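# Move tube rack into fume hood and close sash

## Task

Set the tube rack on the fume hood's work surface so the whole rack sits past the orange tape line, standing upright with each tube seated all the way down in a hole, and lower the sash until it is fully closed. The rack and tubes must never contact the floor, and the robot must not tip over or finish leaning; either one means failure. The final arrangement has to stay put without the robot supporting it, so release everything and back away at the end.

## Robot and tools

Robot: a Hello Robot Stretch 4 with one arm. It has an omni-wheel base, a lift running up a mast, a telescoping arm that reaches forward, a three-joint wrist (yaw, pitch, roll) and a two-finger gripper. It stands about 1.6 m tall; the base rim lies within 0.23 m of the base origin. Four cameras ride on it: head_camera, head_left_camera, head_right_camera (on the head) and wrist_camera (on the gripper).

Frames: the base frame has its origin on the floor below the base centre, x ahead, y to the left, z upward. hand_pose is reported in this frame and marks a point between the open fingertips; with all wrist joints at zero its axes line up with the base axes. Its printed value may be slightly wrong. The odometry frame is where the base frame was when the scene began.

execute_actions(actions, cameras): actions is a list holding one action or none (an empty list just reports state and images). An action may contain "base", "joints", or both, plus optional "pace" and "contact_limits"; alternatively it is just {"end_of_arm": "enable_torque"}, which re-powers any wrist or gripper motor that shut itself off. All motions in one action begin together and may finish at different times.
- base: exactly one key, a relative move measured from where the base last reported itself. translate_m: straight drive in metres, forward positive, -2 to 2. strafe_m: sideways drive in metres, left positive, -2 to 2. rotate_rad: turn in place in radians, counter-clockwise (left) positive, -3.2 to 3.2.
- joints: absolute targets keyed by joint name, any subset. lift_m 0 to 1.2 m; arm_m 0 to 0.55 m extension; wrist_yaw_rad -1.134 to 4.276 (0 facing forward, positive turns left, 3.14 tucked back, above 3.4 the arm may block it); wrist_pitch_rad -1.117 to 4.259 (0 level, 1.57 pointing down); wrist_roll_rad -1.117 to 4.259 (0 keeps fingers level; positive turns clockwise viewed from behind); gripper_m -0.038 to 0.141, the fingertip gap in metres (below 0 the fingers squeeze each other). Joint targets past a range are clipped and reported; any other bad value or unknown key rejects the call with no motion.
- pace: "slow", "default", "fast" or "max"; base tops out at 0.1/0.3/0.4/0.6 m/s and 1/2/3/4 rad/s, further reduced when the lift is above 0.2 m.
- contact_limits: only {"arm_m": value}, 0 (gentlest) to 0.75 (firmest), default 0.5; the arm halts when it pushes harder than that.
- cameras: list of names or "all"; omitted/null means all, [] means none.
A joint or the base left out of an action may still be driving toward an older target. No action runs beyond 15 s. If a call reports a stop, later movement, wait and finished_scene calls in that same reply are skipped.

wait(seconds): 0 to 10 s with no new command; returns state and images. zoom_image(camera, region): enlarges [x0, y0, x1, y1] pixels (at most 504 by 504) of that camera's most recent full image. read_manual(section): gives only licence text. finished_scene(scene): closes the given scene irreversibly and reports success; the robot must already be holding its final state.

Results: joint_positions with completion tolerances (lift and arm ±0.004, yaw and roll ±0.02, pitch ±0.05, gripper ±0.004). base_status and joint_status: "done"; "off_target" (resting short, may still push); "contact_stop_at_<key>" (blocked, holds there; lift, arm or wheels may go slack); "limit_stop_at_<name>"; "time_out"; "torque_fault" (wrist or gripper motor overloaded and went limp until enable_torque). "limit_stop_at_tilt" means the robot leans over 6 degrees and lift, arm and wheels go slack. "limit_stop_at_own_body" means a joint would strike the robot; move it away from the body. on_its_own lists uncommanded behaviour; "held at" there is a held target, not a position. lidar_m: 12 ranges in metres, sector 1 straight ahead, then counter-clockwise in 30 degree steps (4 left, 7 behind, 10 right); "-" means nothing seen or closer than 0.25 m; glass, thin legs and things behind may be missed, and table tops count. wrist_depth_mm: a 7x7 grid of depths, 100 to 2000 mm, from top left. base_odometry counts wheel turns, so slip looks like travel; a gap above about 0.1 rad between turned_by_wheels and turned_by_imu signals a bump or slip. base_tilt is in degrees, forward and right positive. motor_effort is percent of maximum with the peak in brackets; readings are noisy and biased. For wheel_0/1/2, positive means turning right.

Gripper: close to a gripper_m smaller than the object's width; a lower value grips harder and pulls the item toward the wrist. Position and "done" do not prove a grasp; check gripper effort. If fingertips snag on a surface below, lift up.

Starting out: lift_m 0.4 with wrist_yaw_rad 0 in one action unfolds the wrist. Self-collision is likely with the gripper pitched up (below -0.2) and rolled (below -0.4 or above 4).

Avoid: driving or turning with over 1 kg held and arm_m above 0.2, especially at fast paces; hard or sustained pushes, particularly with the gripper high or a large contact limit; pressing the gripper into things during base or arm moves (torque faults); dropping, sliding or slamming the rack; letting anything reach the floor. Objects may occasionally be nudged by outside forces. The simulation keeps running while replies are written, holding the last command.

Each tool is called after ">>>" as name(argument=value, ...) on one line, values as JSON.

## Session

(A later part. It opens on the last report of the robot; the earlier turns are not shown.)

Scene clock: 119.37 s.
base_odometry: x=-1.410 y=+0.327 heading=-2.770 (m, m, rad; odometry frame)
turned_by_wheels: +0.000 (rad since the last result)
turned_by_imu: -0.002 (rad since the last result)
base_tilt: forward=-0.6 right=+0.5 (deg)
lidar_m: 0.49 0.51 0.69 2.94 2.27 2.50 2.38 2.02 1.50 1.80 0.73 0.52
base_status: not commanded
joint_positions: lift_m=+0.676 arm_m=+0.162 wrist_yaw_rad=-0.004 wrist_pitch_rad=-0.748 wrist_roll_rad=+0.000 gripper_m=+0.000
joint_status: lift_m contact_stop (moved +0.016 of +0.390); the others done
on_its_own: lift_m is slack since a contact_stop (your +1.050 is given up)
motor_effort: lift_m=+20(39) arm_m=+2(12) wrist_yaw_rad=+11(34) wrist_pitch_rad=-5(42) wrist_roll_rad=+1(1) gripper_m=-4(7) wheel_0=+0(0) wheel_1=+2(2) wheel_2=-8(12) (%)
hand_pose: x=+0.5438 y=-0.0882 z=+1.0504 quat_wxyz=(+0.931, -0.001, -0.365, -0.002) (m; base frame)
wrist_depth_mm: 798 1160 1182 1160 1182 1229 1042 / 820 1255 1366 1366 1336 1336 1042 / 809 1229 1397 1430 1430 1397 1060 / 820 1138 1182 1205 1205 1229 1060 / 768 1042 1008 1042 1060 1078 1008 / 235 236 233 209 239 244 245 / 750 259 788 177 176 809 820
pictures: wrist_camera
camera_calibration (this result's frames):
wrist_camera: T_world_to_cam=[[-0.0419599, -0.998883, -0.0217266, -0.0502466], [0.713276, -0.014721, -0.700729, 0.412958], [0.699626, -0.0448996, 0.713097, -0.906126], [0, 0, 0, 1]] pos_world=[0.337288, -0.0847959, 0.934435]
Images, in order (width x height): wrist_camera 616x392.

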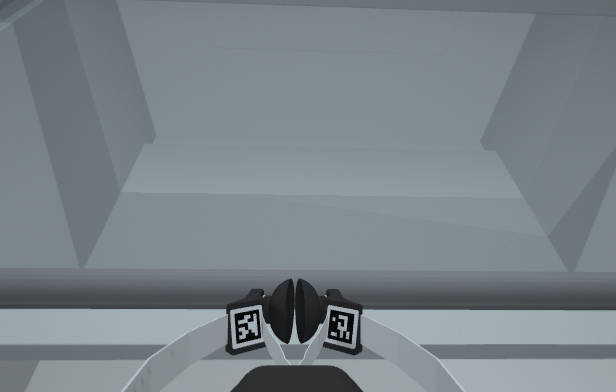

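>>> execute_actions(actions=[{"joints":{"lift_m":1.05},"pace":"max"}], cameras=["wrist_camera"])

Scene clock: 123.90 s.
base_odometry: x=-1.410 y=+0.327 heading=-2.769 (m, m, rad; odometry frame)
turned_by_wheels: +0.000 (rad since the last result)
turned_by_imu: -0.001 (rad since the last result)
base_tilt: forward=-0.7 right=+0.8 (deg)
lidar_m: 0.47 0.50 0.72 2.94 2.29 2.52 2.39 2.05 1.47 1.80 0.76 0.51
base_status: not commanded
joint_positions: lift_m=+0.700 arm_m=+0.161 wrist_yaw_rad=-0.002 wrist_pitch_rad=-0.750 wrist_roll_rad=+0.000 gripper_m=+0.000
joint_status: lift_m contact_stop (moved +0.024 of +0.374)
on_its_own: lift_m is slack since a contact_stop (your +1.050 is given up)
motor_effort: lift_m=+19(39) arm_m=+7(7) wrist_yaw_rad=+6(39) wrist_pitch_rad=+1(63) wrist_roll_rad=+1(0) gripper_m=-1(3) wheel_0=+1(1) wheel_1=+3(3) wheel_2=-6(14) (%)
hand_pose: x=+0.5428 y=-0.0879 z=+1.0749 quat_wxyz=(+0.931, +0.000, -0.366, -0.001) (m; base frame)
wrist_depth_mm: 809 1138 1138 1160 1160 1182 960 / 798 1281 1308 1308 1308 1308 1042 / 809 1229 1430 1430 1430 1397 1042 / 809 1160 1182 1229 1229 1229 1042 / 768 1025 1025 1060 1042 1098 1025 / 263 266 235 208 241 246 249 / 741 268 272 184 174 809 820
pictures: wrist_camera
camera_calibration (this result's frames):
wrist_camera: T_world_to_cam=[[-0.040485, -0.998944, -0.0217066, -0.0502601], [0.71473, -0.0137717, -0.699265, 0.428548], [0.698228, -0.0438241, 0.714533, -0.923591], [0, 0, 0, 1]] pos_world=[0.336546, -0.0847808, 0.958514]
Images, in order (width x height): wrist_camera 616x392.

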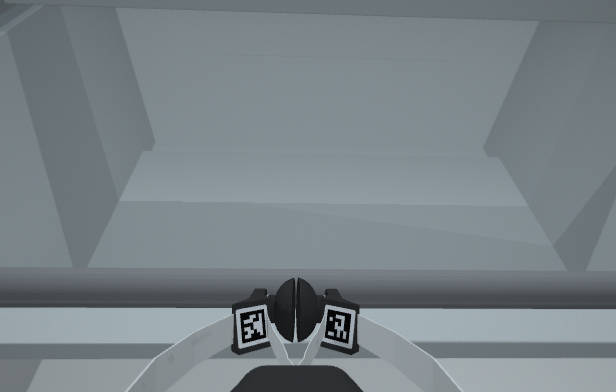

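Try arm-and-pitch jacking.

>>> execute_actions(actions=[{"joints":{"lift_m":0.705,"arm_m":0.195,"wrist_pitch_rad":-0.88},"pace":"slow"}], cameras=["wrist_camera"])

>>> execute_actions(actions=[{"joints":{"lift_m":1.05},"pace":"slow"}], cameras=["wrist_camera"])

Scene clock: 130.70 s.
base_odometry: x=-1.410 y=+0.327 heading=-2.770 (m, m, rad; odometry frame)
turned_by_wheels: +0.000 (rad since the last result)
turned_by_imu: -0.002 (rad since the last result)
base_tilt: forward=-0.6 right=+0.7 (deg)
lidar_m: 0.48 0.53 0.72 2.90 2.27 2.52 2.40 2.02 1.51 1.81 0.74 0.52
base_status: not commanded
joint_positions: lift_m=+0.705 arm_m=+0.192 wrist_yaw_rad=-0.010 wrist_pitch_rad=-0.906 wrist_roll_rad=+0.000 gripper_m=+0.000
joint_status: all done
on_its_own: wrist_yaw_rad is at rest, and its effort (+28) is outside its rest range (-13 to +13); wrist_pitch_rad is at rest, and its effort (+77) is outside its rest range (-23 to +23)
motor_effort: lift_m=+21(25) arm_m=+17(19) wrist_yaw_rad=+28(31) wrist_pitch_rad=+77(77) wrist_roll_rad=+0(1) gripper_m=-4(6) wheel_0=+1(1) wheel_1=+2(3) wheel_2=-9(9) (%)
hand_pose: x=+0.5399 y=-0.0891 z=+1.1102 quat_wxyz=(+0.899, -0.002, -0.438, -0.004) (m; base frame)
wrist_depth_mm: 715 741 788 820 866 904 960 / 768 1078 1160 1182 1182 768 768 / 809 1281 1308 1336 1336 1336 1060 / 809 1255 1397 1430 1464 1397 1042 / 820 1118 1182 1182 1205 1229 1042 / 788 1008 960 212 1042 1025 1025 / 207 206 208 187 211 216 217
pictures: wrist_camera
camera_calibration (this result's frames):
wrist_camera: T_world_to_cam=[[-0.0438506, -0.998656, -0.0276319, -0.0424453], [0.814978, -0.0197607, -0.579154, 0.267249], [0.57783, -0.0479157, 0.814749, -0.993493], [0, 0, 0, 1]] pos_world=[0.354406, -0.0847111, 0.963053]
Images, in order (width x height): wrist_camera 616x392.

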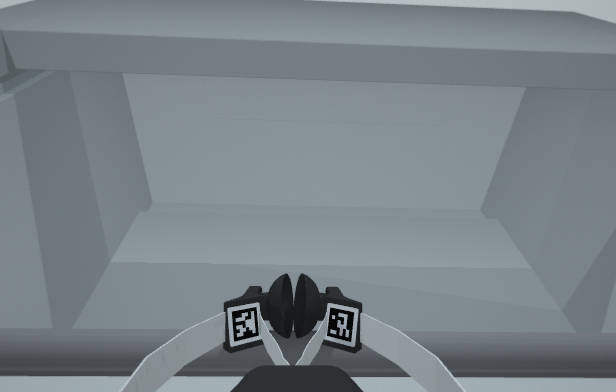

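Scene clock: 134.03 s.
base_odometry: x=-1.411 y=+0.327 heading=-2.769 (m, m, rad; odometry frame)
turned_by_wheels: +0.001 (rad since the last result)
turned_by_imu: -0.001 (rad since the last result)
base_tilt: forward=-0.7 right=+0.8 (deg)
lidar_m: 0.46 0.50 0.70 2.89 2.28 2.52 2.39 2.01 1.50 1.80 0.73 0.53
base_status: not commanded
joint_positions: lift_m=+1.050 arm_m=+0.194 wrist_yaw_rad=+0.000 wrist_pitch_rad=-0.879 wrist_roll_rad=+0.000 gripper_m=+0.000
joint_status: all done
motor_effort: lift_m=+22(26) arm_m=+8(17) wrist_yaw_rad=+1(30) wrist_pitch_rad=-2(78) wrist_roll_rad=-1(0) gripper_m=-8(3) wheel_0=+1(1) wheel_1=+2(3) wheel_2=-2(9) (%)
hand_pose: x=+0.5486 y=-0.0875 z=+1.4501 quat_wxyz=(+0.905, +0.000, -0.425, +0.000) (m; base frame)
wrist_depth_mm: 597 615 634 654 676 707 707 / 421 424 430 436 449 459 466 / 445 449 452 455 455 459 459 / 809 1025 1042 1060 1042 1060 1025 / 809 1098 1138 1160 1182 1160 1025 / 809 960 960 206 991 991 976 / 798 842 809 190 172 878 878
pictures: wrist_camera
camera_calibration (this result's frames):
wrist_camera: T_world_to_cam=[[-0.0352982, -0.999021, -0.0266733, -0.0371361], [0.798867, -0.0121696, -0.601385, 0.498847], [0.600472, -0.0425363, 0.798514, -1.26382], [0, 0, 0, 1]] pos_world=[0.359062, -0.0847869, 1.30818]
Images, in order (width x height): wrist_camera 616x392.

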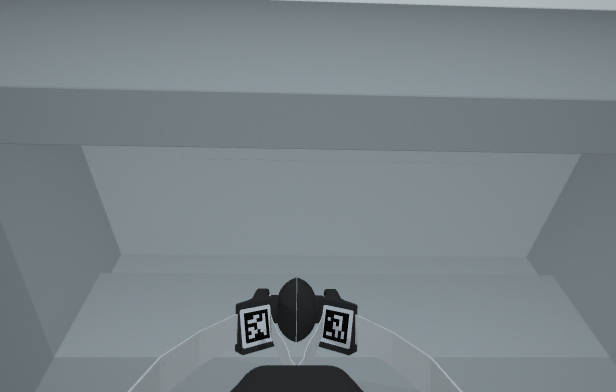

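>>> execute_actions(actions=[{"joints":{"lift_m":0.645,"arm_m":0.13}}], cameras=[])

>>> execute_actions(actions=[{"joints":{"arm_m":0.205},"pace":"slow","contact_limits":{"arm_m":0.1}}], cameras=["wrist_camera"])

>>> execute_actions(actions=[{"joints":{"lift_m":1.0},"pace":"slow"}], cameras=["wrist_camera"])

Scene clock: 142.87 s.
base_odometry: x=-1.411 y=+0.327 heading=-2.769 (m, m, rad; odometry frame)
turned_by_wheels: +0.000 (rad since the last result)
turned_by_imu: -0.002 (rad since the last result)
base_tilt: forward=-0.7 right=+0.9 (deg)
lidar_m: 0.50 0.52 0.70 2.87 2.29 2.51 2.40 2.00 1.51 1.81 0.75 0.52
base_status: not commanded
joint_positions: lift_m=+0.645 arm_m=+0.131 wrist_yaw_rad=+0.000 wrist_pitch_rad=-0.879 wrist_roll_rad=+0.000 gripper_m=+0.000
joint_status: all done
motor_effort: lift_m=+16(21) arm_m=-7(8) wrist_yaw_rad=+0(2) wrist_pitch_rad=-3(3) wrist_roll_rad=-1(0) gripper_m=-4(5) wheel_0=+1(1) wheel_1=+2(3) wheel_2=-2(2) (%)
hand_pose: x=+0.4863 y=-0.0874 z=+1.0456 quat_wxyz=(+0.905, +0.000, -0.425, +0.000) (m; base frame)
wrist_depth_mm: 866 866 891 931 946 976 1008 / 798 1078 1281 1255 1281 831 854 / 809 1229 1430 1430 1397 1430 1042 / 809 1255 1499 1499 1537 1430 1060 / 809 1160 1205 1255 1229 1229 1042 / 296 298 293 206 304 309 312 / 322 315 317 190 172 334 336
pictures: none
No camera images: the call's "cameras" was empty. Leave "cameras" out to get every camera's image.

Scene clock: 144.87 s.
base_odometry: x=-1.411 y=+0.327 heading=-2.769 (m, m, rad; odometry frame)
turned_by_wheels: +0.000 (rad since the last result)
turned_by_imu: -0.001 (rad since the last result)
base_tilt: forward=-0.7 right=+0.6 (deg)
lidar_m: 0.48 0.51 0.74 2.90 2.30 2.53 2.39 2.00 1.50 1.79 0.76 0.55
base_status: not commanded
joint_positions: lift_m=+0.645 arm_m=+0.204 wrist_yaw_rad=+0.000 wrist_pitch_rad=-0.879 wrist_roll_rad=+0.000 gripper_m=+0.000
joint_status: all done
motor_effort: lift_m=+16(16) arm_m=+7(7) wrist_yaw_rad=+1(1) wrist_pitch_rad=-3(3) wrist_roll_rad=-1(1) gripper_m=-2(5) wheel_0=+1(1) wheel_1=+3(2) wheel_2=-2(2) (%)
contact_limits: arm_m 0.1
hand_pose: x=+0.5587 y=-0.0874 z=+1.0456 quat_wxyz=(+0.905, +0.000, -0.425, +0.000) (m; base frame)
wrist_depth_mm: 741 759 768 759 778 788 788 / 820 1255 1255 1281 1281 1308 1042 / 809 1229 1430 1430 1430 1397 1060 / 809 1229 1336 1366 1366 1336 1008 / 250 253 254 258 260 263 263 / 277 279 274 206 281 289 291 / 788 831 798 190 173 866 866
pictures: wrist_camera
camera_calibration (this result's frames):
wrist_camera: T_world_to_cam=[[-0.0351221, -0.999027, -0.0266573, -0.0476522], [0.798685, -0.0120253, -0.601629, 0.247863], [0.600724, -0.0424212, 0.798331, -0.946749], [0, 0, 0, 1]] pos_world=[0.369096, -0.0847875, 0.90367]
Images, in order (width x height): wrist_camera 616x392.

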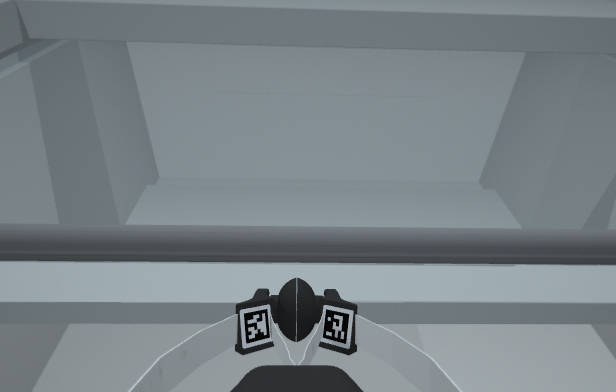

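Scene clock: 146.17 s.
base_odometry: x=-1.410 y=+0.327 heading=-2.769 (m, m, rad; odometry frame)
turned_by_wheels: +0.000 (rad since the last result)
turned_by_imu: -0.001 (rad since the last result)
base_tilt: forward=-0.9 right=+0.6 (deg)
lidar_m: 0.49 0.51 0.69 2.90 2.26 2.53 2.39 1.98 1.48 1.80 0.76 0.53
base_status: not commanded
joint_positions: lift_m=+0.694 arm_m=+0.204 wrist_yaw_rad=-0.001 wrist_pitch_rad=-0.875 wrist_roll_rad=+0.000 gripper_m=+0.000
joint_status: lift_m contact_stop (moved +0.049 of +0.355)
on_its_own: lift_m is slack since a contact_stop (your +1.000 is given up)
motor_effort: lift_m=+19(37) arm_m=+8(8) wrist_yaw_rad=+4(19) wrist_pitch_rad=-13(57) wrist_roll_rad=+0(0) gripper_m=-3(2) wheel_0=+1(1) wheel_1=+2(2) wheel_2=-4(4) (%)
hand_pose: x=+0.5594 y=-0.0877 z=+1.0937 quat_wxyz=(+0.906, +0.000, -0.424, -0.001) (m; base frame)
wrist_depth_mm: 723 715 723 723 732 732 750 / 809 1182 1205 1182 1205 1255 1060 / 798 1255 1336 1397 1397 1336 1042 / 809 1229 1336 1366 1336 1308 1060 / 232 234 236 239 242 247 976 / 253 255 231 208 260 265 268 / 750 260 266 185 175 831 842
pictures: wrist_camera
camera_calibration (this result's frames):
wrist_camera: T_world_to_cam=[[-0.0366646, -0.998979, -0.026407, -0.0459923], [0.796457, -0.0132509, -0.60455, 0.280573], [0.603582, -0.0431976, 0.796129, -0.98484], [0, 0, 0, 1]] pos_world=[0.369281, -0.0847702, 0.952466]
Images, in order (width x height): wrist_camera 616x392.

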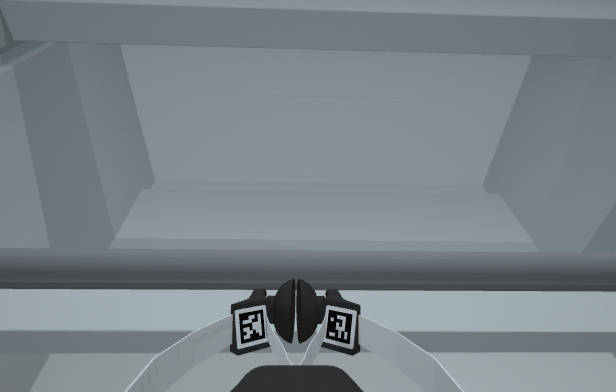

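Repeat in increments.

>>> execute_actions(actions=[{"joints":{"lift_m":1.0},"pace":"fast"}], cameras=[])

Scene clock: 152.40 s.
base_odometry: x=-1.410 y=+0.327 heading=-2.769 (m, m, rad; odometry frame)
turned_by_wheels: +0.000 (rad since the last result)
turned_by_imu: -0.002 (rad since the last result)
base_tilt: forward=-0.6 right=+0.6 (deg)
lidar_m: 0.50 0.52 0.72 2.90 2.29 2.54 2.39 1.97 1.50 1.82 0.74 0.51
base_status: not commanded
joint_positions: lift_m=+0.717 arm_m=+0.204 wrist_yaw_rad=-0.001 wrist_pitch_rad=-0.875 wrist_roll_rad=+0.000 gripper_m=+0.000
joint_status: lift_m contact_stop (moved +0.023 of +0.306)
on_its_own: lift_m is slack since a contact_stop (your +1.000 is given up)
motor_effort: lift_m=+19(40) arm_m=+7(8) wrist_yaw_rad=+4(21) wrist_pitch_rad=-12(62) wrist_roll_rad=+1(0) gripper_m=-7(3) wheel_0=+1(1) wheel_1=+2(2) wheel_2=-4(5) (%)
hand_pose: x=+0.5593 y=-0.0876 z=+1.1168 quat_wxyz=(+0.906, +0.000, -0.424, +0.000) (m; base frame)
wrist_depth_mm: 691 699 699 707 715 723 732 / 798 1182 1182 1205 1182 1205 1042 / 809 1255 1366 1336 1366 1366 1060 / 809 1229 1336 1336 1430 1308 1060 / 231 235 237 239 243 248 960 / 253 256 233 208 263 265 267 / 732 262 788 184 175 831 842
pictures: none
No camera images: the call's "cameras" was empty. Leave "cameras" out to get every camera's image.

>>> execute_actions(actions=[{"joints":{"lift_m":1.0},"pace":"max"}], cameras=[])

Scene clock: 155.90 s.
base_odometry: x=-1.411 y=+0.327 heading=-2.769 (m, m, rad; odometry frame)
turned_by_wheels: +0.000 (rad since the last result)
turned_by_imu: -0.001 (rad since the last result)
base_tilt: forward=-0.7 right=+0.6 (deg)
lidar_m: 0.49 0.51 0.69 2.91 2.29 2.53 2.39 2.00 1.50 1.81 0.74 0.52
base_status: not commanded
joint_positions: lift_m=+0.741 arm_m=+0.204 wrist_yaw_rad=-0.001 wrist_pitch_rad=-0.875 wrist_roll_rad=+0.000 gripper_m=+0.000
joint_status: lift_m contact_stop (moved +0.024 of +0.283)
on_its_own: lift_m is slack since a contact_stop (your +1.000 is given up)
motor_effort: lift_m=+19(38) arm_m=+7(7) wrist_yaw_rad=+3(19) wrist_pitch_rad=-13(69) wrist_roll_rad=+0(1) gripper_m=-2(5) wheel_0=+1(1) wheel_1=+2(2) wheel_2=-4(5) (%)
hand_pose: x=+0.5594 y=-0.0876 z=+1.1408 quat_wxyz=(+0.906, +0.000, -0.424, +0.000) (m; base frame)
wrist_depth_mm: 661 668 683 683 691 699 707 / 798 1160 1160 1160 1182 1205 1042 / 809 1255 1308 1308 1336 1308 1042 / 809 1205 1397 1430 1430 1336 1060 / 232 234 236 240 242 247 931 / 253 255 233 209 262 265 267 / 741 264 788 184 175 842 854
pictures: none
No camera images: the call's "cameras" was empty. Leave "cameras" out to get every camera's image.

>>> execute_actions(actions=[{"joints":{"lift_m":1.0},"pace":"max"}], cameras=[])

Scene clock: 161.30 s.
base_odometry: x=-1.411 y=+0.327 heading=-2.769 (m, m, rad; odometry frame)
turned_by_wheels: +0.000 (rad since the last result)
turned_by_imu: -0.002 (rad since the last result)
base_tilt: forward=-0.7 right=+0.6 (deg)
lidar_m: 0.47 0.52 0.71 2.92 2.28 2.55 2.39 1.97 1.52 1.80 0.75 0.53
base_status: not commanded
joint_positions: lift_m=+0.771 arm_m=+0.204 wrist_yaw_rad=+0.000 wrist_pitch_rad=-0.877 wrist_roll_rad=+0.000 gripper_m=+0.000
joint_status: lift_m contact_stop (moved +0.030 of +0.259)
on_its_own: lift_m is slack since a contact_stop (your +1.000 is given up)
motor_effort: lift_m=+19(38) arm_m=+7(7) wrist_yaw_rad=+0(19) wrist_pitch_rad=-6(82) wrist_roll_rad=+0(0) gripper_m=-3(1) wheel_0=+1(1) wheel_1=+3(3) wheel_2=-3(5) (%)
hand_pose: x=+0.5590 y=-0.0874 z=+1.1709 quat_wxyz=(+0.905, +0.000, -0.425, +0.000) (m; base frame)
wrist_depth_mm: 654 654 661 668 668 676 676 / 798 1118 1118 1118 1160 1160 1008 / 809 1229 1308 1255 1281 1281 1042 / 820 1255 1336 1366 1397 1336 1042 / 234 235 237 241 244 248 251 / 255 257 235 206 264 266 267 / 778 788 798 186 172 842 842
pictures: none
No camera images: the call's "cameras" was empty. Leave "cameras" out to get every camera's image.

>>> execute_actions(actions=[{"joints":{"lift_m":1.0},"pace":"fast"}], cameras=[])

Scene clock: 166.43 s.
base_odometry: x=-1.411 y=+0.327 heading=-2.769 (m, m, rad; odometry frame)
turned_by_wheels: +0.000 (rad since the last result)
turned_by_imu: -0.002 (rad since the last result)
base_tilt: forward=-0.6 right=+0.8 (deg)
lidar_m: 0.49 0.51 0.73 2.91 2.29 2.53 2.39 1.97 1.49 1.79 0.79 0.52
base_status: not commanded
joint_positions: lift_m=+0.800 arm_m=+0.204 wrist_yaw_rad=-0.001 wrist_pitch_rad=-0.875 wrist_roll_rad=+0.000 gripper_m=+0.000
joint_status: lift_m contact_stop (moved +0.030 of +0.229)
on_its_own: lift_m is slack since a contact_stop (your +1.000 is given up)
motor_effort: lift_m=+19(38) arm_m=+8(8) wrist_yaw_rad=+2(19) wrist_pitch_rad=-14(70) wrist_roll_rad=+1(0) gripper_m=-3(7) wheel_0=+1(1) wheel_1=+3(2) wheel_2=-4(4) (%)
hand_pose: x=+0.5595 y=-0.0875 z=+1.2001 quat_wxyz=(+0.906, +0.000, -0.424, +0.000) (m; base frame)
wrist_depth_mm: 621 621 634 640 640 640 647 / 768 1118 1098 1098 1118 1138 960 / 809 1205 1229 1229 1255 1255 1060 / 820 1229 1336 1336 1366 1336 1042 / 231 235 236 239 242 246 251 / 253 256 235 206 262 265 266 / 778 778 788 184 174 842 842
pictures: none
No camera images: the call's "cameras" was empty. Leave "cameras" out to get every camera's image.

>>> execute_actions(actions=[{"joints":{"lift_m":1.0},"pace":"fast"}], cameras=[])

Scene clock: 170.60 s.
base_odometry: x=-1.411 y=+0.327 heading=-2.769 (m, m, rad; odometry frame)
turned_by_wheels: +0.000 (rad since the last result)
turned_by_imu: -0.002 (rad since the last result)
base_tilt: forward=-0.7 right=+0.7 (deg)
lidar_m: 0.49 0.54 0.71 2.91 2.27 2.51 2.40 2.00 1.48 1.80 0.74 0.51
base_status: not commanded
joint_positions: lift_m=+0.824 arm_m=+0.204 wrist_yaw_rad=-0.001 wrist_pitch_rad=-0.874 wrist_roll_rad=+0.000 gripper_m=+0.000
joint_status: lift_m contact_stop (moved +0.023 of +0.200)
on_its_own: lift_m is slack since a contact_stop (your +1.000 is given up)
motor_effort: lift_m=+19(38) arm_m=+7(7) wrist_yaw_rad=+4(17) wrist_pitch_rad=-17(67) wrist_roll_rad=+0(0) gripper_m=-3(3) wheel_0=+1(1) wheel_1=+2(2) wheel_2=-4(4) (%)
hand_pose: x=+0.5597 y=-0.0876 z=+1.2233 quat_wxyz=(+0.906, +0.000, -0.423, +0.000) (m; base frame)
wrist_depth_mm: 597 603 615 615 621 627 640 / 768 1098 1078 1078 1098 1098 960 / 809 1160 1205 1229 1229 1229 1060 / 820 1205 1336 1336 1336 1366 1025 / 231 234 236 239 242 246 591 / 253 256 232 208 262 263 266 / 732 262 788 185 175 831 831
pictures: none
No camera images: the call's "cameras" was empty. Leave "cameras" out to get every camera's image.

>>> execute_actions(actions=[{"joints":{"lift_m":1.0},"pace":"fast"}], cameras=[])

Scene clock: 174.77 s.
base_odometry: x=-1.411 y=+0.327 heading=-2.769 (m, m, rad; odometry frame)
turned_by_wheels: +0.000 (rad since the last result)
turned_by_imu: -0.002 (rad since the last result)
base_tilt: forward=-0.5 right=+0.9 (deg)
lidar_m: 0.48 0.51 0.72 2.91 2.29 2.52 2.40 1.97 1.46 1.81 0.74 0.50
base_status: not commanded
joint_positions: lift_m=+0.847 arm_m=+0.204 wrist_yaw_rad=-0.001 wrist_pitch_rad=-0.874 wrist_roll_rad=+0.000 gripper_m=+0.000
joint_status: lift_m contact_stop (moved +0.023 of +0.176)
on_its_own: lift_m is slack since a contact_stop (your +1.000 is given up)
motor_effort: lift_m=+19(41) arm_m=+8(7) wrist_yaw_rad=+3(17) wrist_pitch_rad=-15(69) wrist_roll_rad=+1(1) gripper_m=-7(3) wheel_0=+1(1) wheel_1=+3(3) wheel_2=-4(4) (%)
hand_pose: x=+0.5596 y=-0.0876 z=+1.2467 quat_wxyz=(+0.906, +0.000, -0.423, +0.000) (m; base frame)
wrist_depth_mm: 580 585 591 597 609 627 640 / 759 1060 1042 1060 1060 1078 960 / 809 1160 1182 1182 1205 1229 1060 / 809 1205 1281 1308 1366 1336 1060 / 232 233 236 239 243 246 585 / 253 255 233 208 262 265 266 / 741 798 788 185 175 820 842
pictures: none
No camera images: the call's "cameras" was empty. Leave "cameras" out to get every camera's image.

>>> execute_actions(actions=[{"base":{"translate_m":-1.15},"joints":{"lift_m":0.83,"arm_m":0}}], cameras=["head_camera"])

>>> execute_actions(actions=[{"base":{"rotate_rad":1.6},"joints":{"wrist_pitch_rad":0,"gripper_m":0.14}}], cameras=[])

>>> execute_actions(actions=[{"base":{"translate_m":1.2}}], cameras=["head_camera","wrist_camera"])

Scene clock: 186.97 s.
base_odometry: x=-0.339 y=+0.746 heading=-2.769 (m, m, rad; odometry frame)
turned_by_wheels: +0.000 (rad since the last result)
turned_by_imu: -0.003 (rad since the last result)
base_tilt: forward=-0.8 right=+0.7 (deg)
lidar_m: 1.63 1.71 3.07 2.11 1.79 1.28 1.19 1.28 1.45 1.38 1.46 1.74
base_status: done
joint_positions: lift_m=+0.830 arm_m=+0.001 wrist_yaw_rad=+0.000 wrist_pitch_rad=-0.879 wrist_roll_rad=+0.000 gripper_m=+0.000
joint_status: all done
motor_effort: lift_m=+17(17) arm_m=-8(8) wrist_yaw_rad=+1(1) wrist_pitch_rad=-2(15) wrist_roll_rad=+1(1) gripper_m=-6(7) wheel_0=-3(4) wheel_1=-1(7) wheel_2=+1(13) (%)
hand_pose: x=+0.3563 y=-0.0874 z=+1.2305 quat_wxyz=(+0.905, +0.000, -0.425, +0.000) (m; base frame)
wrist_depth_mm: 1281 1255 1281 1308 1336 1255 1308 / 1397 1366 1397 1430 1430 1366 1430 / 1576 1537 1537 1576 1537 1537 1576 / 1661 1756 1708 1756 1708 1756 1756 / 1921 1983 1921 1983 1863 1983 1983 / - - 1808 206 1863 - - / - - 1499 190 172 1661 -
pictures: head_camera
Images, in order (width x height): head_camera 420x560.

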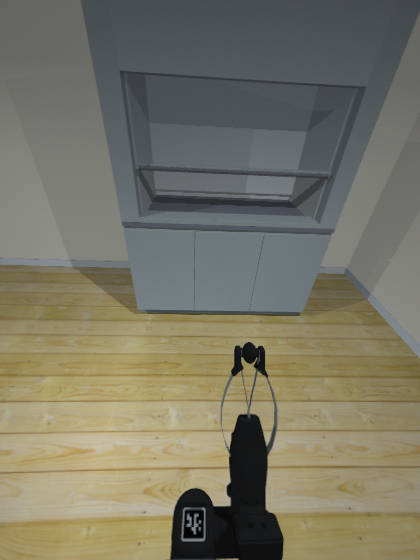

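Scene clock: 189.33 s.
base_odometry: x=-0.339 y=+0.746 heading=-1.170 (m, m, rad; odometry frame)
turned_by_wheels: +1.600 (rad since the last result)
turned_by_imu: +1.585 (rad since the last result)
base_tilt: forward=-0.9 right=+0.8 (deg)
lidar_m: 2.09 1.74 1.24 1.20 1.29 1.43 1.41 1.48 1.71 1.66 1.72 3.03
base_status: done
joint_positions: lift_m=+0.830 arm_m=+0.001 wrist_yaw_rad=+0.000 wrist_pitch_rad=+0.002 wrist_roll_rad=+0.000 gripper_m=+0.140
joint_status: all done
motor_effort: lift_m=+17(17) arm_m=-7(7) wrist_yaw_rad=+0(1) wrist_pitch_rad=-5(5) wrist_roll_rad=+0(0) gripper_m=+0(5) wheel_0=-1(6) wheel_1=-3(4) wheel_2=-1(10) (%)
hand_pose: x=+0.4607 y=-0.0874 z=+1.0078 quat_wxyz=(+1.000, +0.000, +0.001, +0.000) (m; base frame)
wrist_depth_mm: 1983 - - - - - - / 1983 - - - - - - / 1921 - - - - - - / 1983 - - - - - - / 1983 - - - - - - / 1863 212 - - 1983 - - / 1863 - - 154 - - -
pictures: none
No camera images: the call's "cameras" was empty. Leave "cameras" out to get every camera's image.

Scene clock: 194.83 s.
base_odometry: x=+0.129 y=-0.359 heading=-1.170 (m, m, rad; odometry frame)
turned_by_wheels: +0.000 (rad since the last result)
turned_by_imu: -0.003 (rad since the last result)
base_tilt: forward=-0.6 right=+0.8 (deg)
lidar_m: 0.89 0.95 1.26 1.19 1.28 1.77 2.61 2.36 1.79 2.51 2.43 0.95
base_status: done
joint_positions: lift_m=+0.830 arm_m=+0.001 wrist_yaw_rad=+0.000 wrist_pitch_rad=+0.002 wrist_roll_rad=+0.000 gripper_m=+0.140
joint_status: not commanded
motor_effort: lift_m=+17(17) arm_m=-7(7) wrist_yaw_rad=+1(1) wrist_pitch_rad=-5(4) wrist_roll_rad=-1(0) gripper_m=+1(0) wheel_0=+3(8) wheel_1=+0(7) wheel_2=-1(11) (%)
hand_pose: x=+0.4607 y=-0.0874 z=+1.0078 quat_wxyz=(+1.000, +0.000, +0.001, +0.000) (m; base frame)
wrist_depth_mm: 1537 1537 1576 1576 1576 1537 1537 / 1537 1499 1537 1537 1576 1576 1576 / 1537 1537 1499 1464 1464 1537 1537 / 1576 1537 1537 1537 1537 1537 1576 / 1499 1499 976 1537 1537 1537 1537 / 699 212 707 723 691 715 1499 / 1464 1499 1499 154 1537 715 1499
pictures: head_camera, wrist_camera
camera_calibration (this result's frames):
wrist_camera: T_world_to_cam=[[-0.0428736, -0.999027, 0.0103008, -0.0857646], [0.0444988, -0.0122095, -0.998935, 1.05123], [0.998089, -0.0423695, 0.0449789, -0.281534], [0, 0, 0, 1]] pos_world=[0.230541, -0.0847747, 1.06366]
Images, in order (width x height): head_camera 420x560, wrist_camera 616x392.

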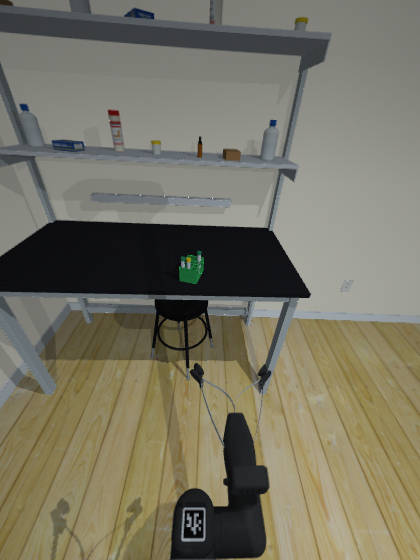

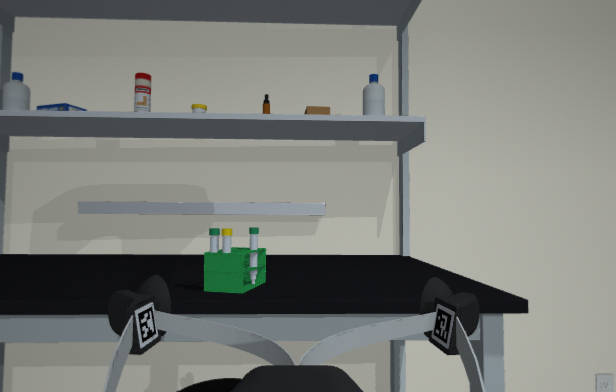

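>>> execute_actions(actions=[{"base":{"strafe_m":0.47}}], cameras=[])

>>> execute_actions(actions=[{"base":{"rotate_rad":-0.3},"joints":{"lift_m":0.8,"wrist_pitch_rad":0.1}}], cameras=[])

>>> execute_actions(actions=[{"base":{"translate_m":0.4}}], cameras=["head_camera","wrist_camera"])

Scene clock: 203.57 s.
base_odometry: x=+0.562 y=-0.176 heading=-1.170 (m, m, rad; odometry frame)
turned_by_wheels: +0.000 (rad since the last result)
turned_by_imu: -0.001 (rad since the last result)
base_tilt: forward=-0.6 right=+0.9 (deg)
lidar_m: 0.89 0.93 0.79 0.73 0.79 1.07 2.58 2.75 2.23 2.68 1.33 0.96
base_status: done
joint_positions: lift_m=+0.830 arm_m=+0.001 wrist_yaw_rad=+0.000 wrist_pitch_rad=+0.002 wrist_roll_rad=+0.000 gripper_m=+0.140
joint_status: not commanded
motor_effort: lift_m=+17(17) arm_m=-7(7) wrist_yaw_rad=+1(1) wrist_pitch_rad=-5(5) wrist_roll_rad=+0(0) gripper_m=-1(1) wheel_0=-1(8) wheel_1=-1(10) wheel_2=+0(4) (%)
hand_pose: x=+0.4607 y=-0.0874 z=+1.0077 quat_wxyz=(+1.000, +0.000, +0.001, +0.000) (m; base frame)
wrist_depth_mm: 1255 1576 1576 1576 1576 1537 1537 / 1229 1576 1618 1576 1576 1537 1537 / 1229 1430 1537 1576 1499 1499 1537 / 1255 1499 1499 1537 1537 1537 1537 / 1205 1464 1537 1499 1576 1008 1537 / 691 212 699 707 683 707 723 / 1205 1499 1537 154 1499 1537 1464
pictures: none
No camera images: the call's "cameras" was empty. Leave "cameras" out to get every camera's image.

Scene clock: 204.63 s.
base_odometry: x=+0.562 y=-0.176 heading=-1.469 (m, m, rad; odometry frame)
turned_by_wheels: -0.300 (rad since the last result)
turned_by_imu: -0.298 (rad since the last result)
base_tilt: forward=-0.7 right=+0.7 (deg)
lidar_m: 0.90 0.90 0.84 0.74 0.74 0.89 1.44 2.59 2.55 2.23 2.98 1.09
base_status: done
joint_positions: lift_m=+0.800 arm_m=+0.001 wrist_yaw_rad=+0.000 wrist_pitch_rad=+0.102 wrist_roll_rad=+0.000 gripper_m=+0.140
joint_status: all done
motor_effort: lift_m=+16(18) arm_m=-7(7) wrist_yaw_rad=+1(0) wrist_pitch_rad=-4(5) wrist_roll_rad=+0(1) gripper_m=+2(3) wheel_0=+3(5) wheel_1=+1(6) wheel_2=+1(6) (%)
hand_pose: x=+0.4592 y=-0.0874 z=+0.9491 quat_wxyz=(+0.999, +0.000, +0.051, +0.000) (m; base frame)
wrist_depth_mm: 1308 1397 1499 1576 1708 1921 - / 1308 1397 1336 1537 1618 1808 - / 1308 1397 1499 1661 1756 1921 - / 1336 1430 1499 1078 1756 1921 - / 661 676 741 820 866 960 - / 1366 212 1537 1661 1576 976 - / 1366 1430 1025 154 1808 1025 -
pictures: none
No camera images: the call's "cameras" was empty. Leave "cameras" out to get every camera's image.

Scene clock: 207.43 s.
base_odometry: x=+0.603 y=-0.573 heading=-1.469 (m, m, rad; odometry frame)
turned_by_wheels: +0.000 (rad since the last result)
turned_by_imu: -0.001 (rad since the last result)
base_tilt: forward=-0.6 right=+0.9 (deg)
lidar_m: 0.51 0.51 0.58 0.83 0.84 1.00 1.68 2.96 2.40 2.30 2.83 0.61
base_status: done
joint_positions: lift_m=+0.800 arm_m=+0.001 wrist_yaw_rad=+0.000 wrist_pitch_rad=+0.102 wrist_roll_rad=+0.000 gripper_m=+0.140
joint_status: not commanded
motor_effort: lift_m=+16(16) arm_m=-7(7) wrist_yaw_rad=+0(1) wrist_pitch_rad=-5(5) wrist_roll_rad=+0(1) gripper_m=+2(1) wheel_0=+3(5) wheel_1=+2(6) wheel_2=+1(10) (%)
hand_pose: x=+0.4592 y=-0.0874 z=+0.9491 quat_wxyz=(+0.999, +0.000, +0.051, +0.000) (m; base frame)
wrist_depth_mm: 842 831 842 904 1008 1397 1537 / 1008 1042 1098 1205 1205 1397 1537 / 991 1042 1118 1229 1308 1397 1537 / 1008 1078 1118 424 1281 1430 1576 / 569 574 580 421 591 603 609 / 329 213 334 366 375 424 512 / 312 334 362 154 1336 1499 1576
pictures: head_camera, wrist_camera
camera_calibration (this result's frames):
wrist_camera: T_world_to_cam=[[-0.0416646, -0.999026, 0.0145327, -0.0898052], [-0.0554634, -0.0122102, -0.998386, 1.03801], [0.997591, -0.0424034, -0.0549007, -0.182374], [0, 0, 0, 1]] pos_world=[0.235765, -0.0847767, 1.02762]
Images, in order (width x height): head_camera 420x560, wrist_camera 616x392.

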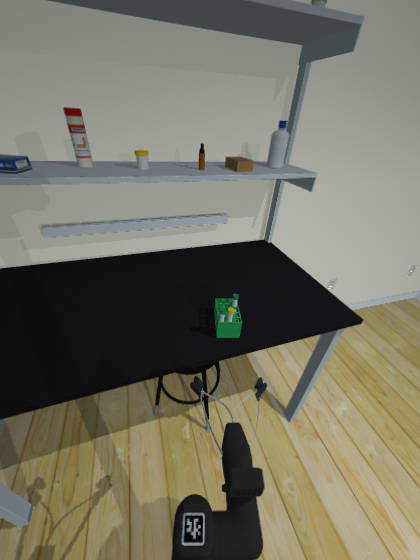

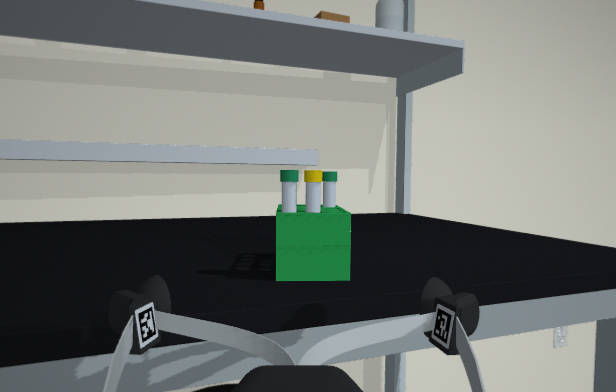

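>>> execute_actions(actions=[{"base":{"strafe_m":-0.017},"joints":{"lift_m":0.81,"arm_m":0.265}}], cameras=["wrist_camera"])

>>> execute_actions(actions=[{"joints":{"gripper_m":0.02}}], cameras=["wrist_camera"])

>>> execute_actions(actions=[{"joints":{"lift_m":0.9},"pace":"slow"}], cameras=["head_camera","wrist_camera"])

Scene clock: 217.43 s.
base_odometry: x=+0.586 y=-0.575 heading=-1.469 (m, m, rad; odometry frame)
turned_by_wheels: +0.000 (rad since the last result)
turned_by_imu: -0.002 (rad since the last result)
base_tilt: forward=-0.6 right=+0.7 (deg)
lidar_m: 0.52 0.52 0.60 0.84 0.88 1.00 1.71 2.96 2.36 2.26 2.83 0.66
base_status: done
joint_positions: lift_m=+0.810 arm_m=+0.264 wrist_yaw_rad=+0.000 wrist_pitch_rad=+0.102 wrist_roll_rad=+0.000 gripper_m=+0.140
joint_status: all done
motor_effort: lift_m=+21(22) arm_m=+7(7) wrist_yaw_rad=+0(1) wrist_pitch_rad=-5(6) wrist_roll_rad=+0(0) gripper_m=+1(0) wheel_0=+1(9) wheel_1=+0(7) wheel_2=+0(3) (%)
hand_pose: x=+0.7216 y=-0.0874 z=+0.9586 quat_wxyz=(+0.999, +0.000, +0.051, +0.000) (m; base frame)
wrist_depth_mm: 768 809 842 820 820 759 1182 / 778 831 878 946 976 1098 1205 / 759 820 866 946 1025 1118 1205 / 788 831 866 260 1025 1118 1229 / 609 609 477 208 627 640 1205 / 351 213 180 180 200 334 366 / 249 236 181 154 237 238 255
pictures: wrist_camera
camera_calibration (this result's frames):
wrist_camera: T_world_to_cam=[[-0.0415644, -0.99903, 0.0145385, -0.0790592], [-0.0556027, -0.0122157, -0.998378, 1.06216], [0.997587, -0.0423054, -0.055041, -0.443512], [0, 0, 0, 1]] pos_world=[0.498215, -0.0847705, 1.03717]
Images, in order (width x height): wrist_camera 616x392.

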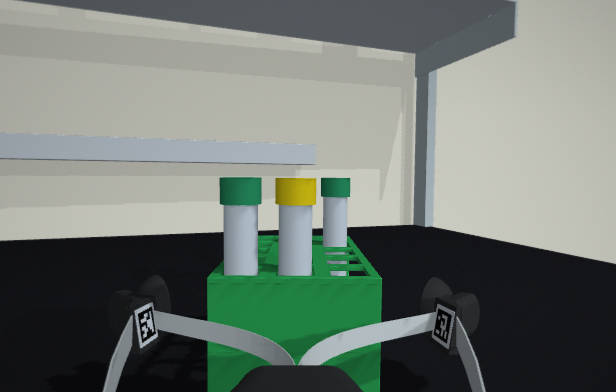

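Scene clock: 219.60 s.
base_odometry: x=+0.586 y=-0.575 heading=-1.469 (m, m, rad; odometry frame)
turned_by_wheels: +0.000 (rad since the last result)
turned_by_imu: -0.001 (rad since the last result)
base_tilt: forward=-0.6 right=+0.5 (deg)
lidar_m: 0.51 0.52 0.60 0.83 0.86 0.99 1.69 2.95 2.38 2.25 2.83 0.61
base_status: not commanded
joint_positions: lift_m=+0.810 arm_m=+0.264 wrist_yaw_rad=+0.000 wrist_pitch_rad=+0.102 wrist_roll_rad=+0.000 gripper_m=+0.021
joint_status: all done
motor_effort: lift_m=+21(21) arm_m=+7(7) wrist_yaw_rad=+1(0) wrist_pitch_rad=-5(5) wrist_roll_rad=+1(0) gripper_m=-20(22) wheel_0=+1(0) wheel_1=+0(0) wheel_2=+0(0) (%)
hand_pose: x=+0.7216 y=-0.0874 z=+0.9586 quat_wxyz=(+0.999, +0.000, +0.051, +0.000) (m; base frame)
wrist_depth_mm: 768 809 842 809 798 750 1205 / 768 820 878 946 1008 1118 1205 / 768 798 866 946 1008 1118 1205 / 788 842 866 251 1008 1118 1229 / 609 615 297 195 634 634 1205 / 353 353 172 171 179 364 368 / 247 177 173 173 179 171 254
pictures: wrist_camera
camera_calibration (this result's frames):
wrist_camera: T_world_to_cam=[[-0.0415634, -0.99903, 0.0145401, -0.0790612], [-0.0556409, -0.0122157, -0.998376, 1.06217], [0.997585, -0.0423049, -0.0550792, -0.443474], [0, 0, 0, 1]] pos_world=[0.498218, -0.0847704, 1.03717]
Images, in order (width x height): wrist_camera 616x392.

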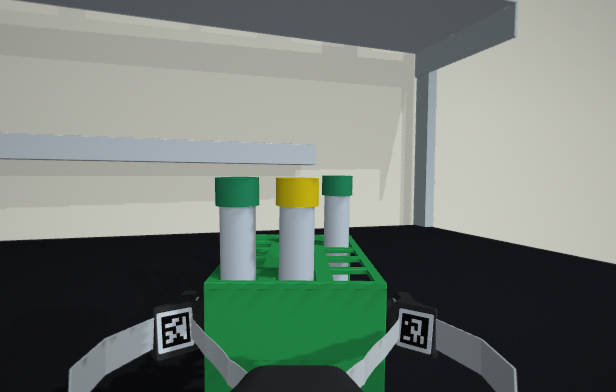

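Scene clock: 221.23 s.
base_odometry: x=+0.586 y=-0.575 heading=-1.469 (m, m, rad; odometry frame)
turned_by_wheels: +0.000 (rad since the last result)
turned_by_imu: -0.001 (rad since the last result)
base_tilt: forward=-0.7 right=+0.7 (deg)
lidar_m: 0.54 0.52 0.60 0.84 0.87 0.99 1.71 2.96 2.36 2.29 2.84 0.65
base_status: not commanded
joint_positions: lift_m=+0.900 arm_m=+0.264 wrist_yaw_rad=+0.000 wrist_pitch_rad=+0.103 wrist_roll_rad=+0.000 gripper_m=+0.021
joint_status: all done
motor_effort: lift_m=+22(22) arm_m=+7(8) wrist_yaw_rad=+1(0) wrist_pitch_rad=-8(8) wrist_roll_rad=-1(0) gripper_m=-23(24) wheel_0=+1(1) wheel_1=+0(1) wheel_2=+0(0) (%)
hand_pose: x=+0.7216 y=-0.0874 z=+1.0482 quat_wxyz=(+0.999, +0.000, +0.052, +0.000) (m; base frame)
wrist_depth_mm: 591 585 585 627 683 1098 1182 / 778 820 878 931 946 831 1205 / 768 831 866 960 991 1098 1229 / 707 809 778 250 1008 1138 1229 / 788 842 820 194 976 1138 1229 / 603 609 172 172 180 621 1205 / 427 177 173 174 179 171 436
pictures: head_camera, wrist_camera
camera_calibration (this result's frames):
wrist_camera: T_world_to_cam=[[-0.0415483, -0.99903, 0.0145835, -0.0804221], [-0.0566776, -0.012216, -0.998318, 1.15235], [0.997528, -0.0423049, -0.0561151, -0.43738], [0, 0, 0, 1]] pos_world=[0.49827, -0.0847704, 1.12704]
Images, in order (width x height): head_camera 420x560, wrist_camera 616x392.

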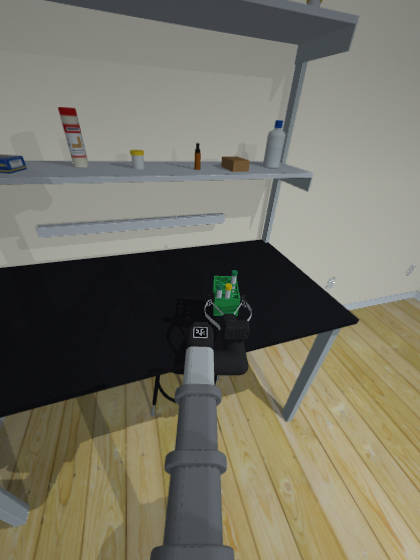

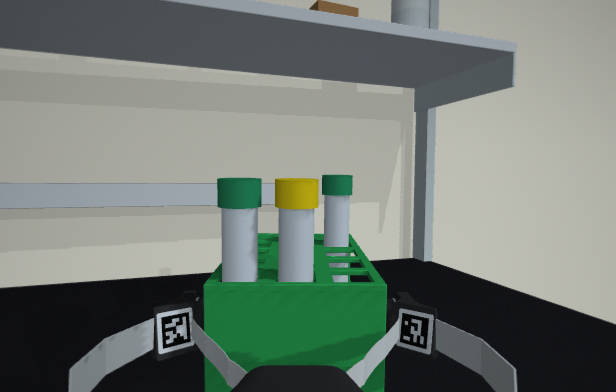

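>>> execute_actions(actions=[{"base":{"rotate_rad":-1.29},"joints":{"arm_m":0},"pace":"slow"}], cameras=[])

>>> execute_actions(actions=[{"base":{"strafe_m":-1.56}}], cameras=[])

>>> execute_actions(actions=[{"base":{"translate_m":1.45}}], cameras=["head_camera","wrist_camera"])

Scene clock: 235.43 s.
base_odometry: x=+0.586 y=-0.575 heading=-2.758 (m, m, rad; odometry frame)
turned_by_wheels: -1.289 (rad since the last result)
turned_by_imu: -1.282 (rad since the last result)
base_tilt: forward=-0.5 right=+0.8 (deg)
lidar_m: 0.44 0.78 0.55 0.51 0.53 0.74 0.84 0.91 1.27 2.96 2.89 2.26
base_status: done
joint_positions: lift_m=+0.900 arm_m=+0.001 wrist_yaw_rad=+0.000 wrist_pitch_rad=+0.103 wrist_roll_rad=+0.000 gripper_m=+0.021
joint_status: all done
motor_effort: lift_m=+22(22) arm_m=-8(8) wrist_yaw_rad=+1(1) wrist_pitch_rad=-9(8) wrist_roll_rad=+0(1) gripper_m=-23(25) wheel_0=+2(4) wheel_1=+4(7) wheel_2=+3(8) (%)
hand_pose: x=+0.4592 y=-0.0874 z=+1.0482 quat_wxyz=(+0.999, +0.000, +0.052, +0.000) (m; base frame)
wrist_depth_mm: - - - - - - 1756 / - - - - - 1983 - / - - - - - 1983 - / - - - 251 - - - / - - - 194 - 1983 1863 / - - 171 172 180 1983 1921 / - 177 173 173 180 171 1983
pictures: none
No camera images: the call's "cameras" was empty. Leave "cameras" out to get every camera's image.

Scene clock: 241.97 s.
base_odometry: x=+0.002 y=+0.872 heading=-2.758 (m, m, rad; odometry frame)
turned_by_wheels: +0.000 (rad since the last result)
turned_by_imu: -0.011 (rad since the last result)
base_tilt: forward=-0.6 right=+0.8 (deg)
lidar_m: 0.40 2.12 2.22 2.08 1.30 0.91 0.83 0.86 1.23 1.39 1.57 2.12
base_status: done
joint_positions: lift_m=+0.900 arm_m=+0.001 wrist_yaw_rad=+0.000 wrist_pitch_rad=+0.103 wrist_roll_rad=+0.000 gripper_m=+0.021
joint_status: not commanded
motor_effort: lift_m=+21(22) arm_m=-8(8) wrist_yaw_rad=+1(1) wrist_pitch_rad=-8(9) wrist_roll_rad=+0(0) gripper_m=-22(24) wheel_0=+1(7) wheel_1=-1(11) wheel_2=+0(2) (%)
hand_pose: x=+0.4592 y=-0.0874 z=+1.0482 quat_wxyz=(+0.999, +0.000, +0.052, +0.000) (m; base frame)
wrist_depth_mm: - - 1808 1808 1808 1808 - / - - - - - - - / - - - - - - - / - - 1808 249 - - - / - - 1808 194 1921 - - / - - 172 171 179 - - / - 177 173 173 179 172 -
pictures: none
No camera images: the call's "cameras" was empty. Leave "cameras" out to get every camera's image.

Scene clock: 248.30 s.
base_odometry: x=-1.342 y=+0.329 heading=-2.758 (m, m, rad; odometry frame)
turned_by_wheels: +0.000 (rad since the last result)
turned_by_imu: -0.004 (rad since the last result)
base_tilt: forward=-0.7 right=+0.7 (deg)
lidar_m: 0.44 0.59 1.98 2.72 2.26 2.41 2.34 1.98 1.48 1.57 0.86 0.60
base_status: done
joint_positions: lift_m=+0.900 arm_m=+0.001 wrist_yaw_rad=+0.000 wrist_pitch_rad=+0.103 wrist_roll_rad=+0.000 gripper_m=+0.021
joint_status: not commanded
motor_effort: lift_m=+21(21) arm_m=-7(7) wrist_yaw_rad=+0(0) wrist_pitch_rad=-9(8) wrist_roll_rad=+0(0) gripper_m=-23(23) wheel_0=+3(3) wheel_1=+3(6) wheel_2=+0(9) (%)
hand_pose: x=+0.4591 y=-0.0874 z=+1.0482 quat_wxyz=(+0.999, +0.000, +0.052, +0.000) (m; base frame)
wrist_depth_mm: 364 413 415 415 379 379 379 / 750 976 991 991 991 1008 976 / 788 991 991 991 1025 1008 1008 / 788 991 991 250 1042 1025 1025 / 778 991 798 194 1008 1042 976 / 484 480 172 172 179 496 500 / 349 177 173 173 180 171 366
pictures: head_camera, wrist_camera
camera_calibration (this result's frames):
wrist_camera: T_world_to_cam=[[-0.041547, -0.99903, 0.0145942, -0.0913376], [-0.0568501, -0.0122194, -0.998308, 1.13757], [0.997518, -0.0423064, -0.0562872, -0.175427], [0, 0, 0, 1]] pos_world=[0.235867, -0.0847703, 1.1271]
Images, in order (width x height): head_camera 420x560, wrist_camera 616x392.

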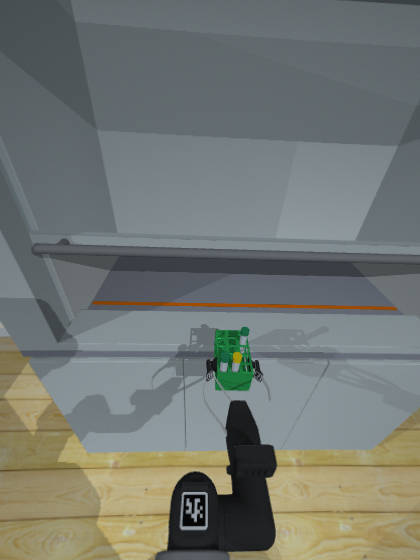

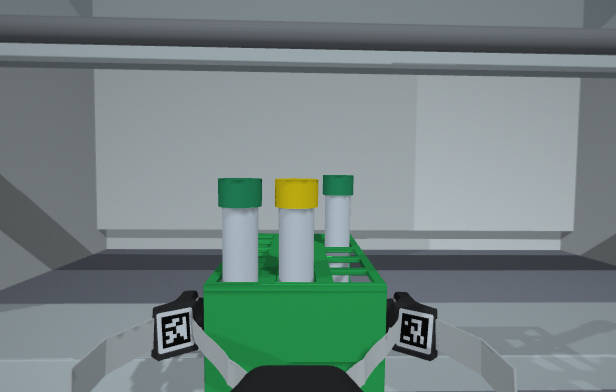

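Sill ends ~0.73; advance 0.6 total.

>>> execute_actions(actions=[{"base":{"translate_m":0.15},"joints":{"arm_m":0.45}}], cameras=[])

>>> execute_actions(actions=[{"joints":{"lift_m":0.835},"pace":"slow"}], cameras=["head_right_camera","wrist_camera"])

Scene clock: 256.27 s.
base_odometry: x=-1.481 y=+0.273 heading=-2.758 (m, m, rad; odometry frame)
turned_by_wheels: +0.000 (rad since the last result)
turned_by_imu: -0.002 (rad since the last result)
base_tilt: forward=-0.6 right=+0.8 (deg)
lidar_m: 0.41 0.45 0.62 2.93 2.30 2.60 2.46 2.00 1.53 1.82 0.58 0.44
base_status: done
joint_positions: lift_m=+0.900 arm_m=+0.449 wrist_yaw_rad=+0.000 wrist_pitch_rad=+0.103 wrist_roll_rad=+0.000 gripper_m=+0.021
joint_status: all done
motor_effort: lift_m=+21(21) arm_m=+7(8) wrist_yaw_rad=+0(0) wrist_pitch_rad=-8(9) wrist_roll_rad=+0(1) gripper_m=-25(25) wheel_0=+1(4) wheel_1=+2(5) wheel_2=-1(11) (%)
hand_pose: x=+0.9066 y=-0.0874 z=+1.0482 quat_wxyz=(+0.999, +0.000, +0.052, +0.000) (m; base frame)
wrist_depth_mm: 382 384 389 392 392 397 399 / 384 387 389 394 397 397 404 / 387 389 394 397 397 404 410 / 392 394 394 251 402 404 410 / 392 397 397 195 407 410 410 / 397 399 172 172 180 462 469 / 404 177 173 173 180 171 413
pictures: none
No camera images: the call's "cameras" was empty. Leave "cameras" out to get every camera's image.

Scene clock: 257.70 s.
base_odometry: x=-1.481 y=+0.273 heading=-2.758 (m, m, rad; odometry frame)
turned_by_wheels: +0.000 (rad since the last result)
turned_by_imu: -0.001 (rad since the last result)
base_tilt: forward=-0.6 right=+0.8 (deg)
lidar_m: 0.40 0.45 0.59 2.92 2.31 2.59 2.47 2.02 1.54 1.79 0.59 0.44
base_status: not commanded
joint_positions: lift_m=+0.835 arm_m=+0.449 wrist_yaw_rad=+0.000 wrist_pitch_rad=+0.103 wrist_roll_rad=+0.000 gripper_m=+0.021
joint_status: all done
motor_effort: lift_m=+16(19) arm_m=+8(7) wrist_yaw_rad=+1(1) wrist_pitch_rad=-9(9) wrist_roll_rad=+1(0) gripper_m=-24(23) wheel_0=+1(1) wheel_1=+2(2) wheel_2=-1(1) (%)
hand_pose: x=+0.9066 y=-0.0874 z=+0.9837 quat_wxyz=(+0.999, +0.000, +0.052, +0.000) (m; base frame)
wrist_depth_mm: 382 384 387 387 392 397 399 / 384 389 389 394 394 399 402 / 384 392 392 394 402 402 407 / 387 394 394 250 402 407 410 / 439 442 399 195 410 459 459 / 392 389 171 172 180 404 402 / 273 177 173 173 180 171 281
pictures: head_right_camera, wrist_camera
camera_calibration (this result's frames):
wrist_camera: T_world_to_cam=[[-0.041459, -0.999034, 0.0145921, -0.0718588], [-0.0568025, -0.0122243, -0.998311, 1.09852], [0.997524, -0.0422178, -0.0562409, -0.625422], [0, 0, 0, 1]] pos_world=[0.683293, -0.0847647, 1.06254]
Images, in order (width x height): head_right_camera 420x672, wrist_camera 616x392.

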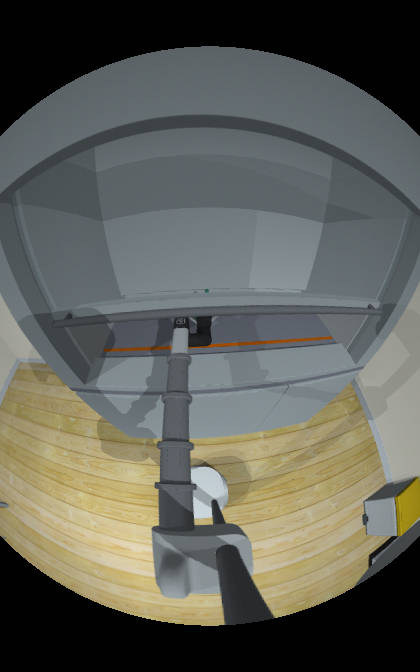

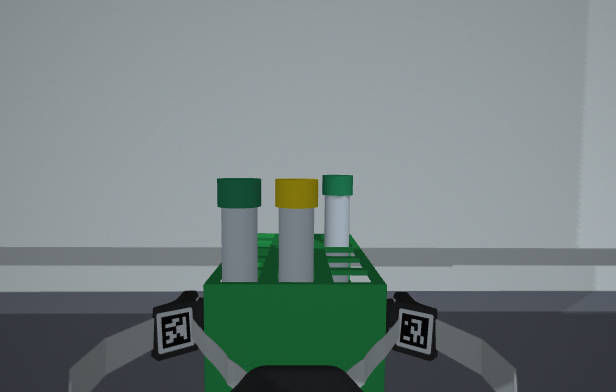

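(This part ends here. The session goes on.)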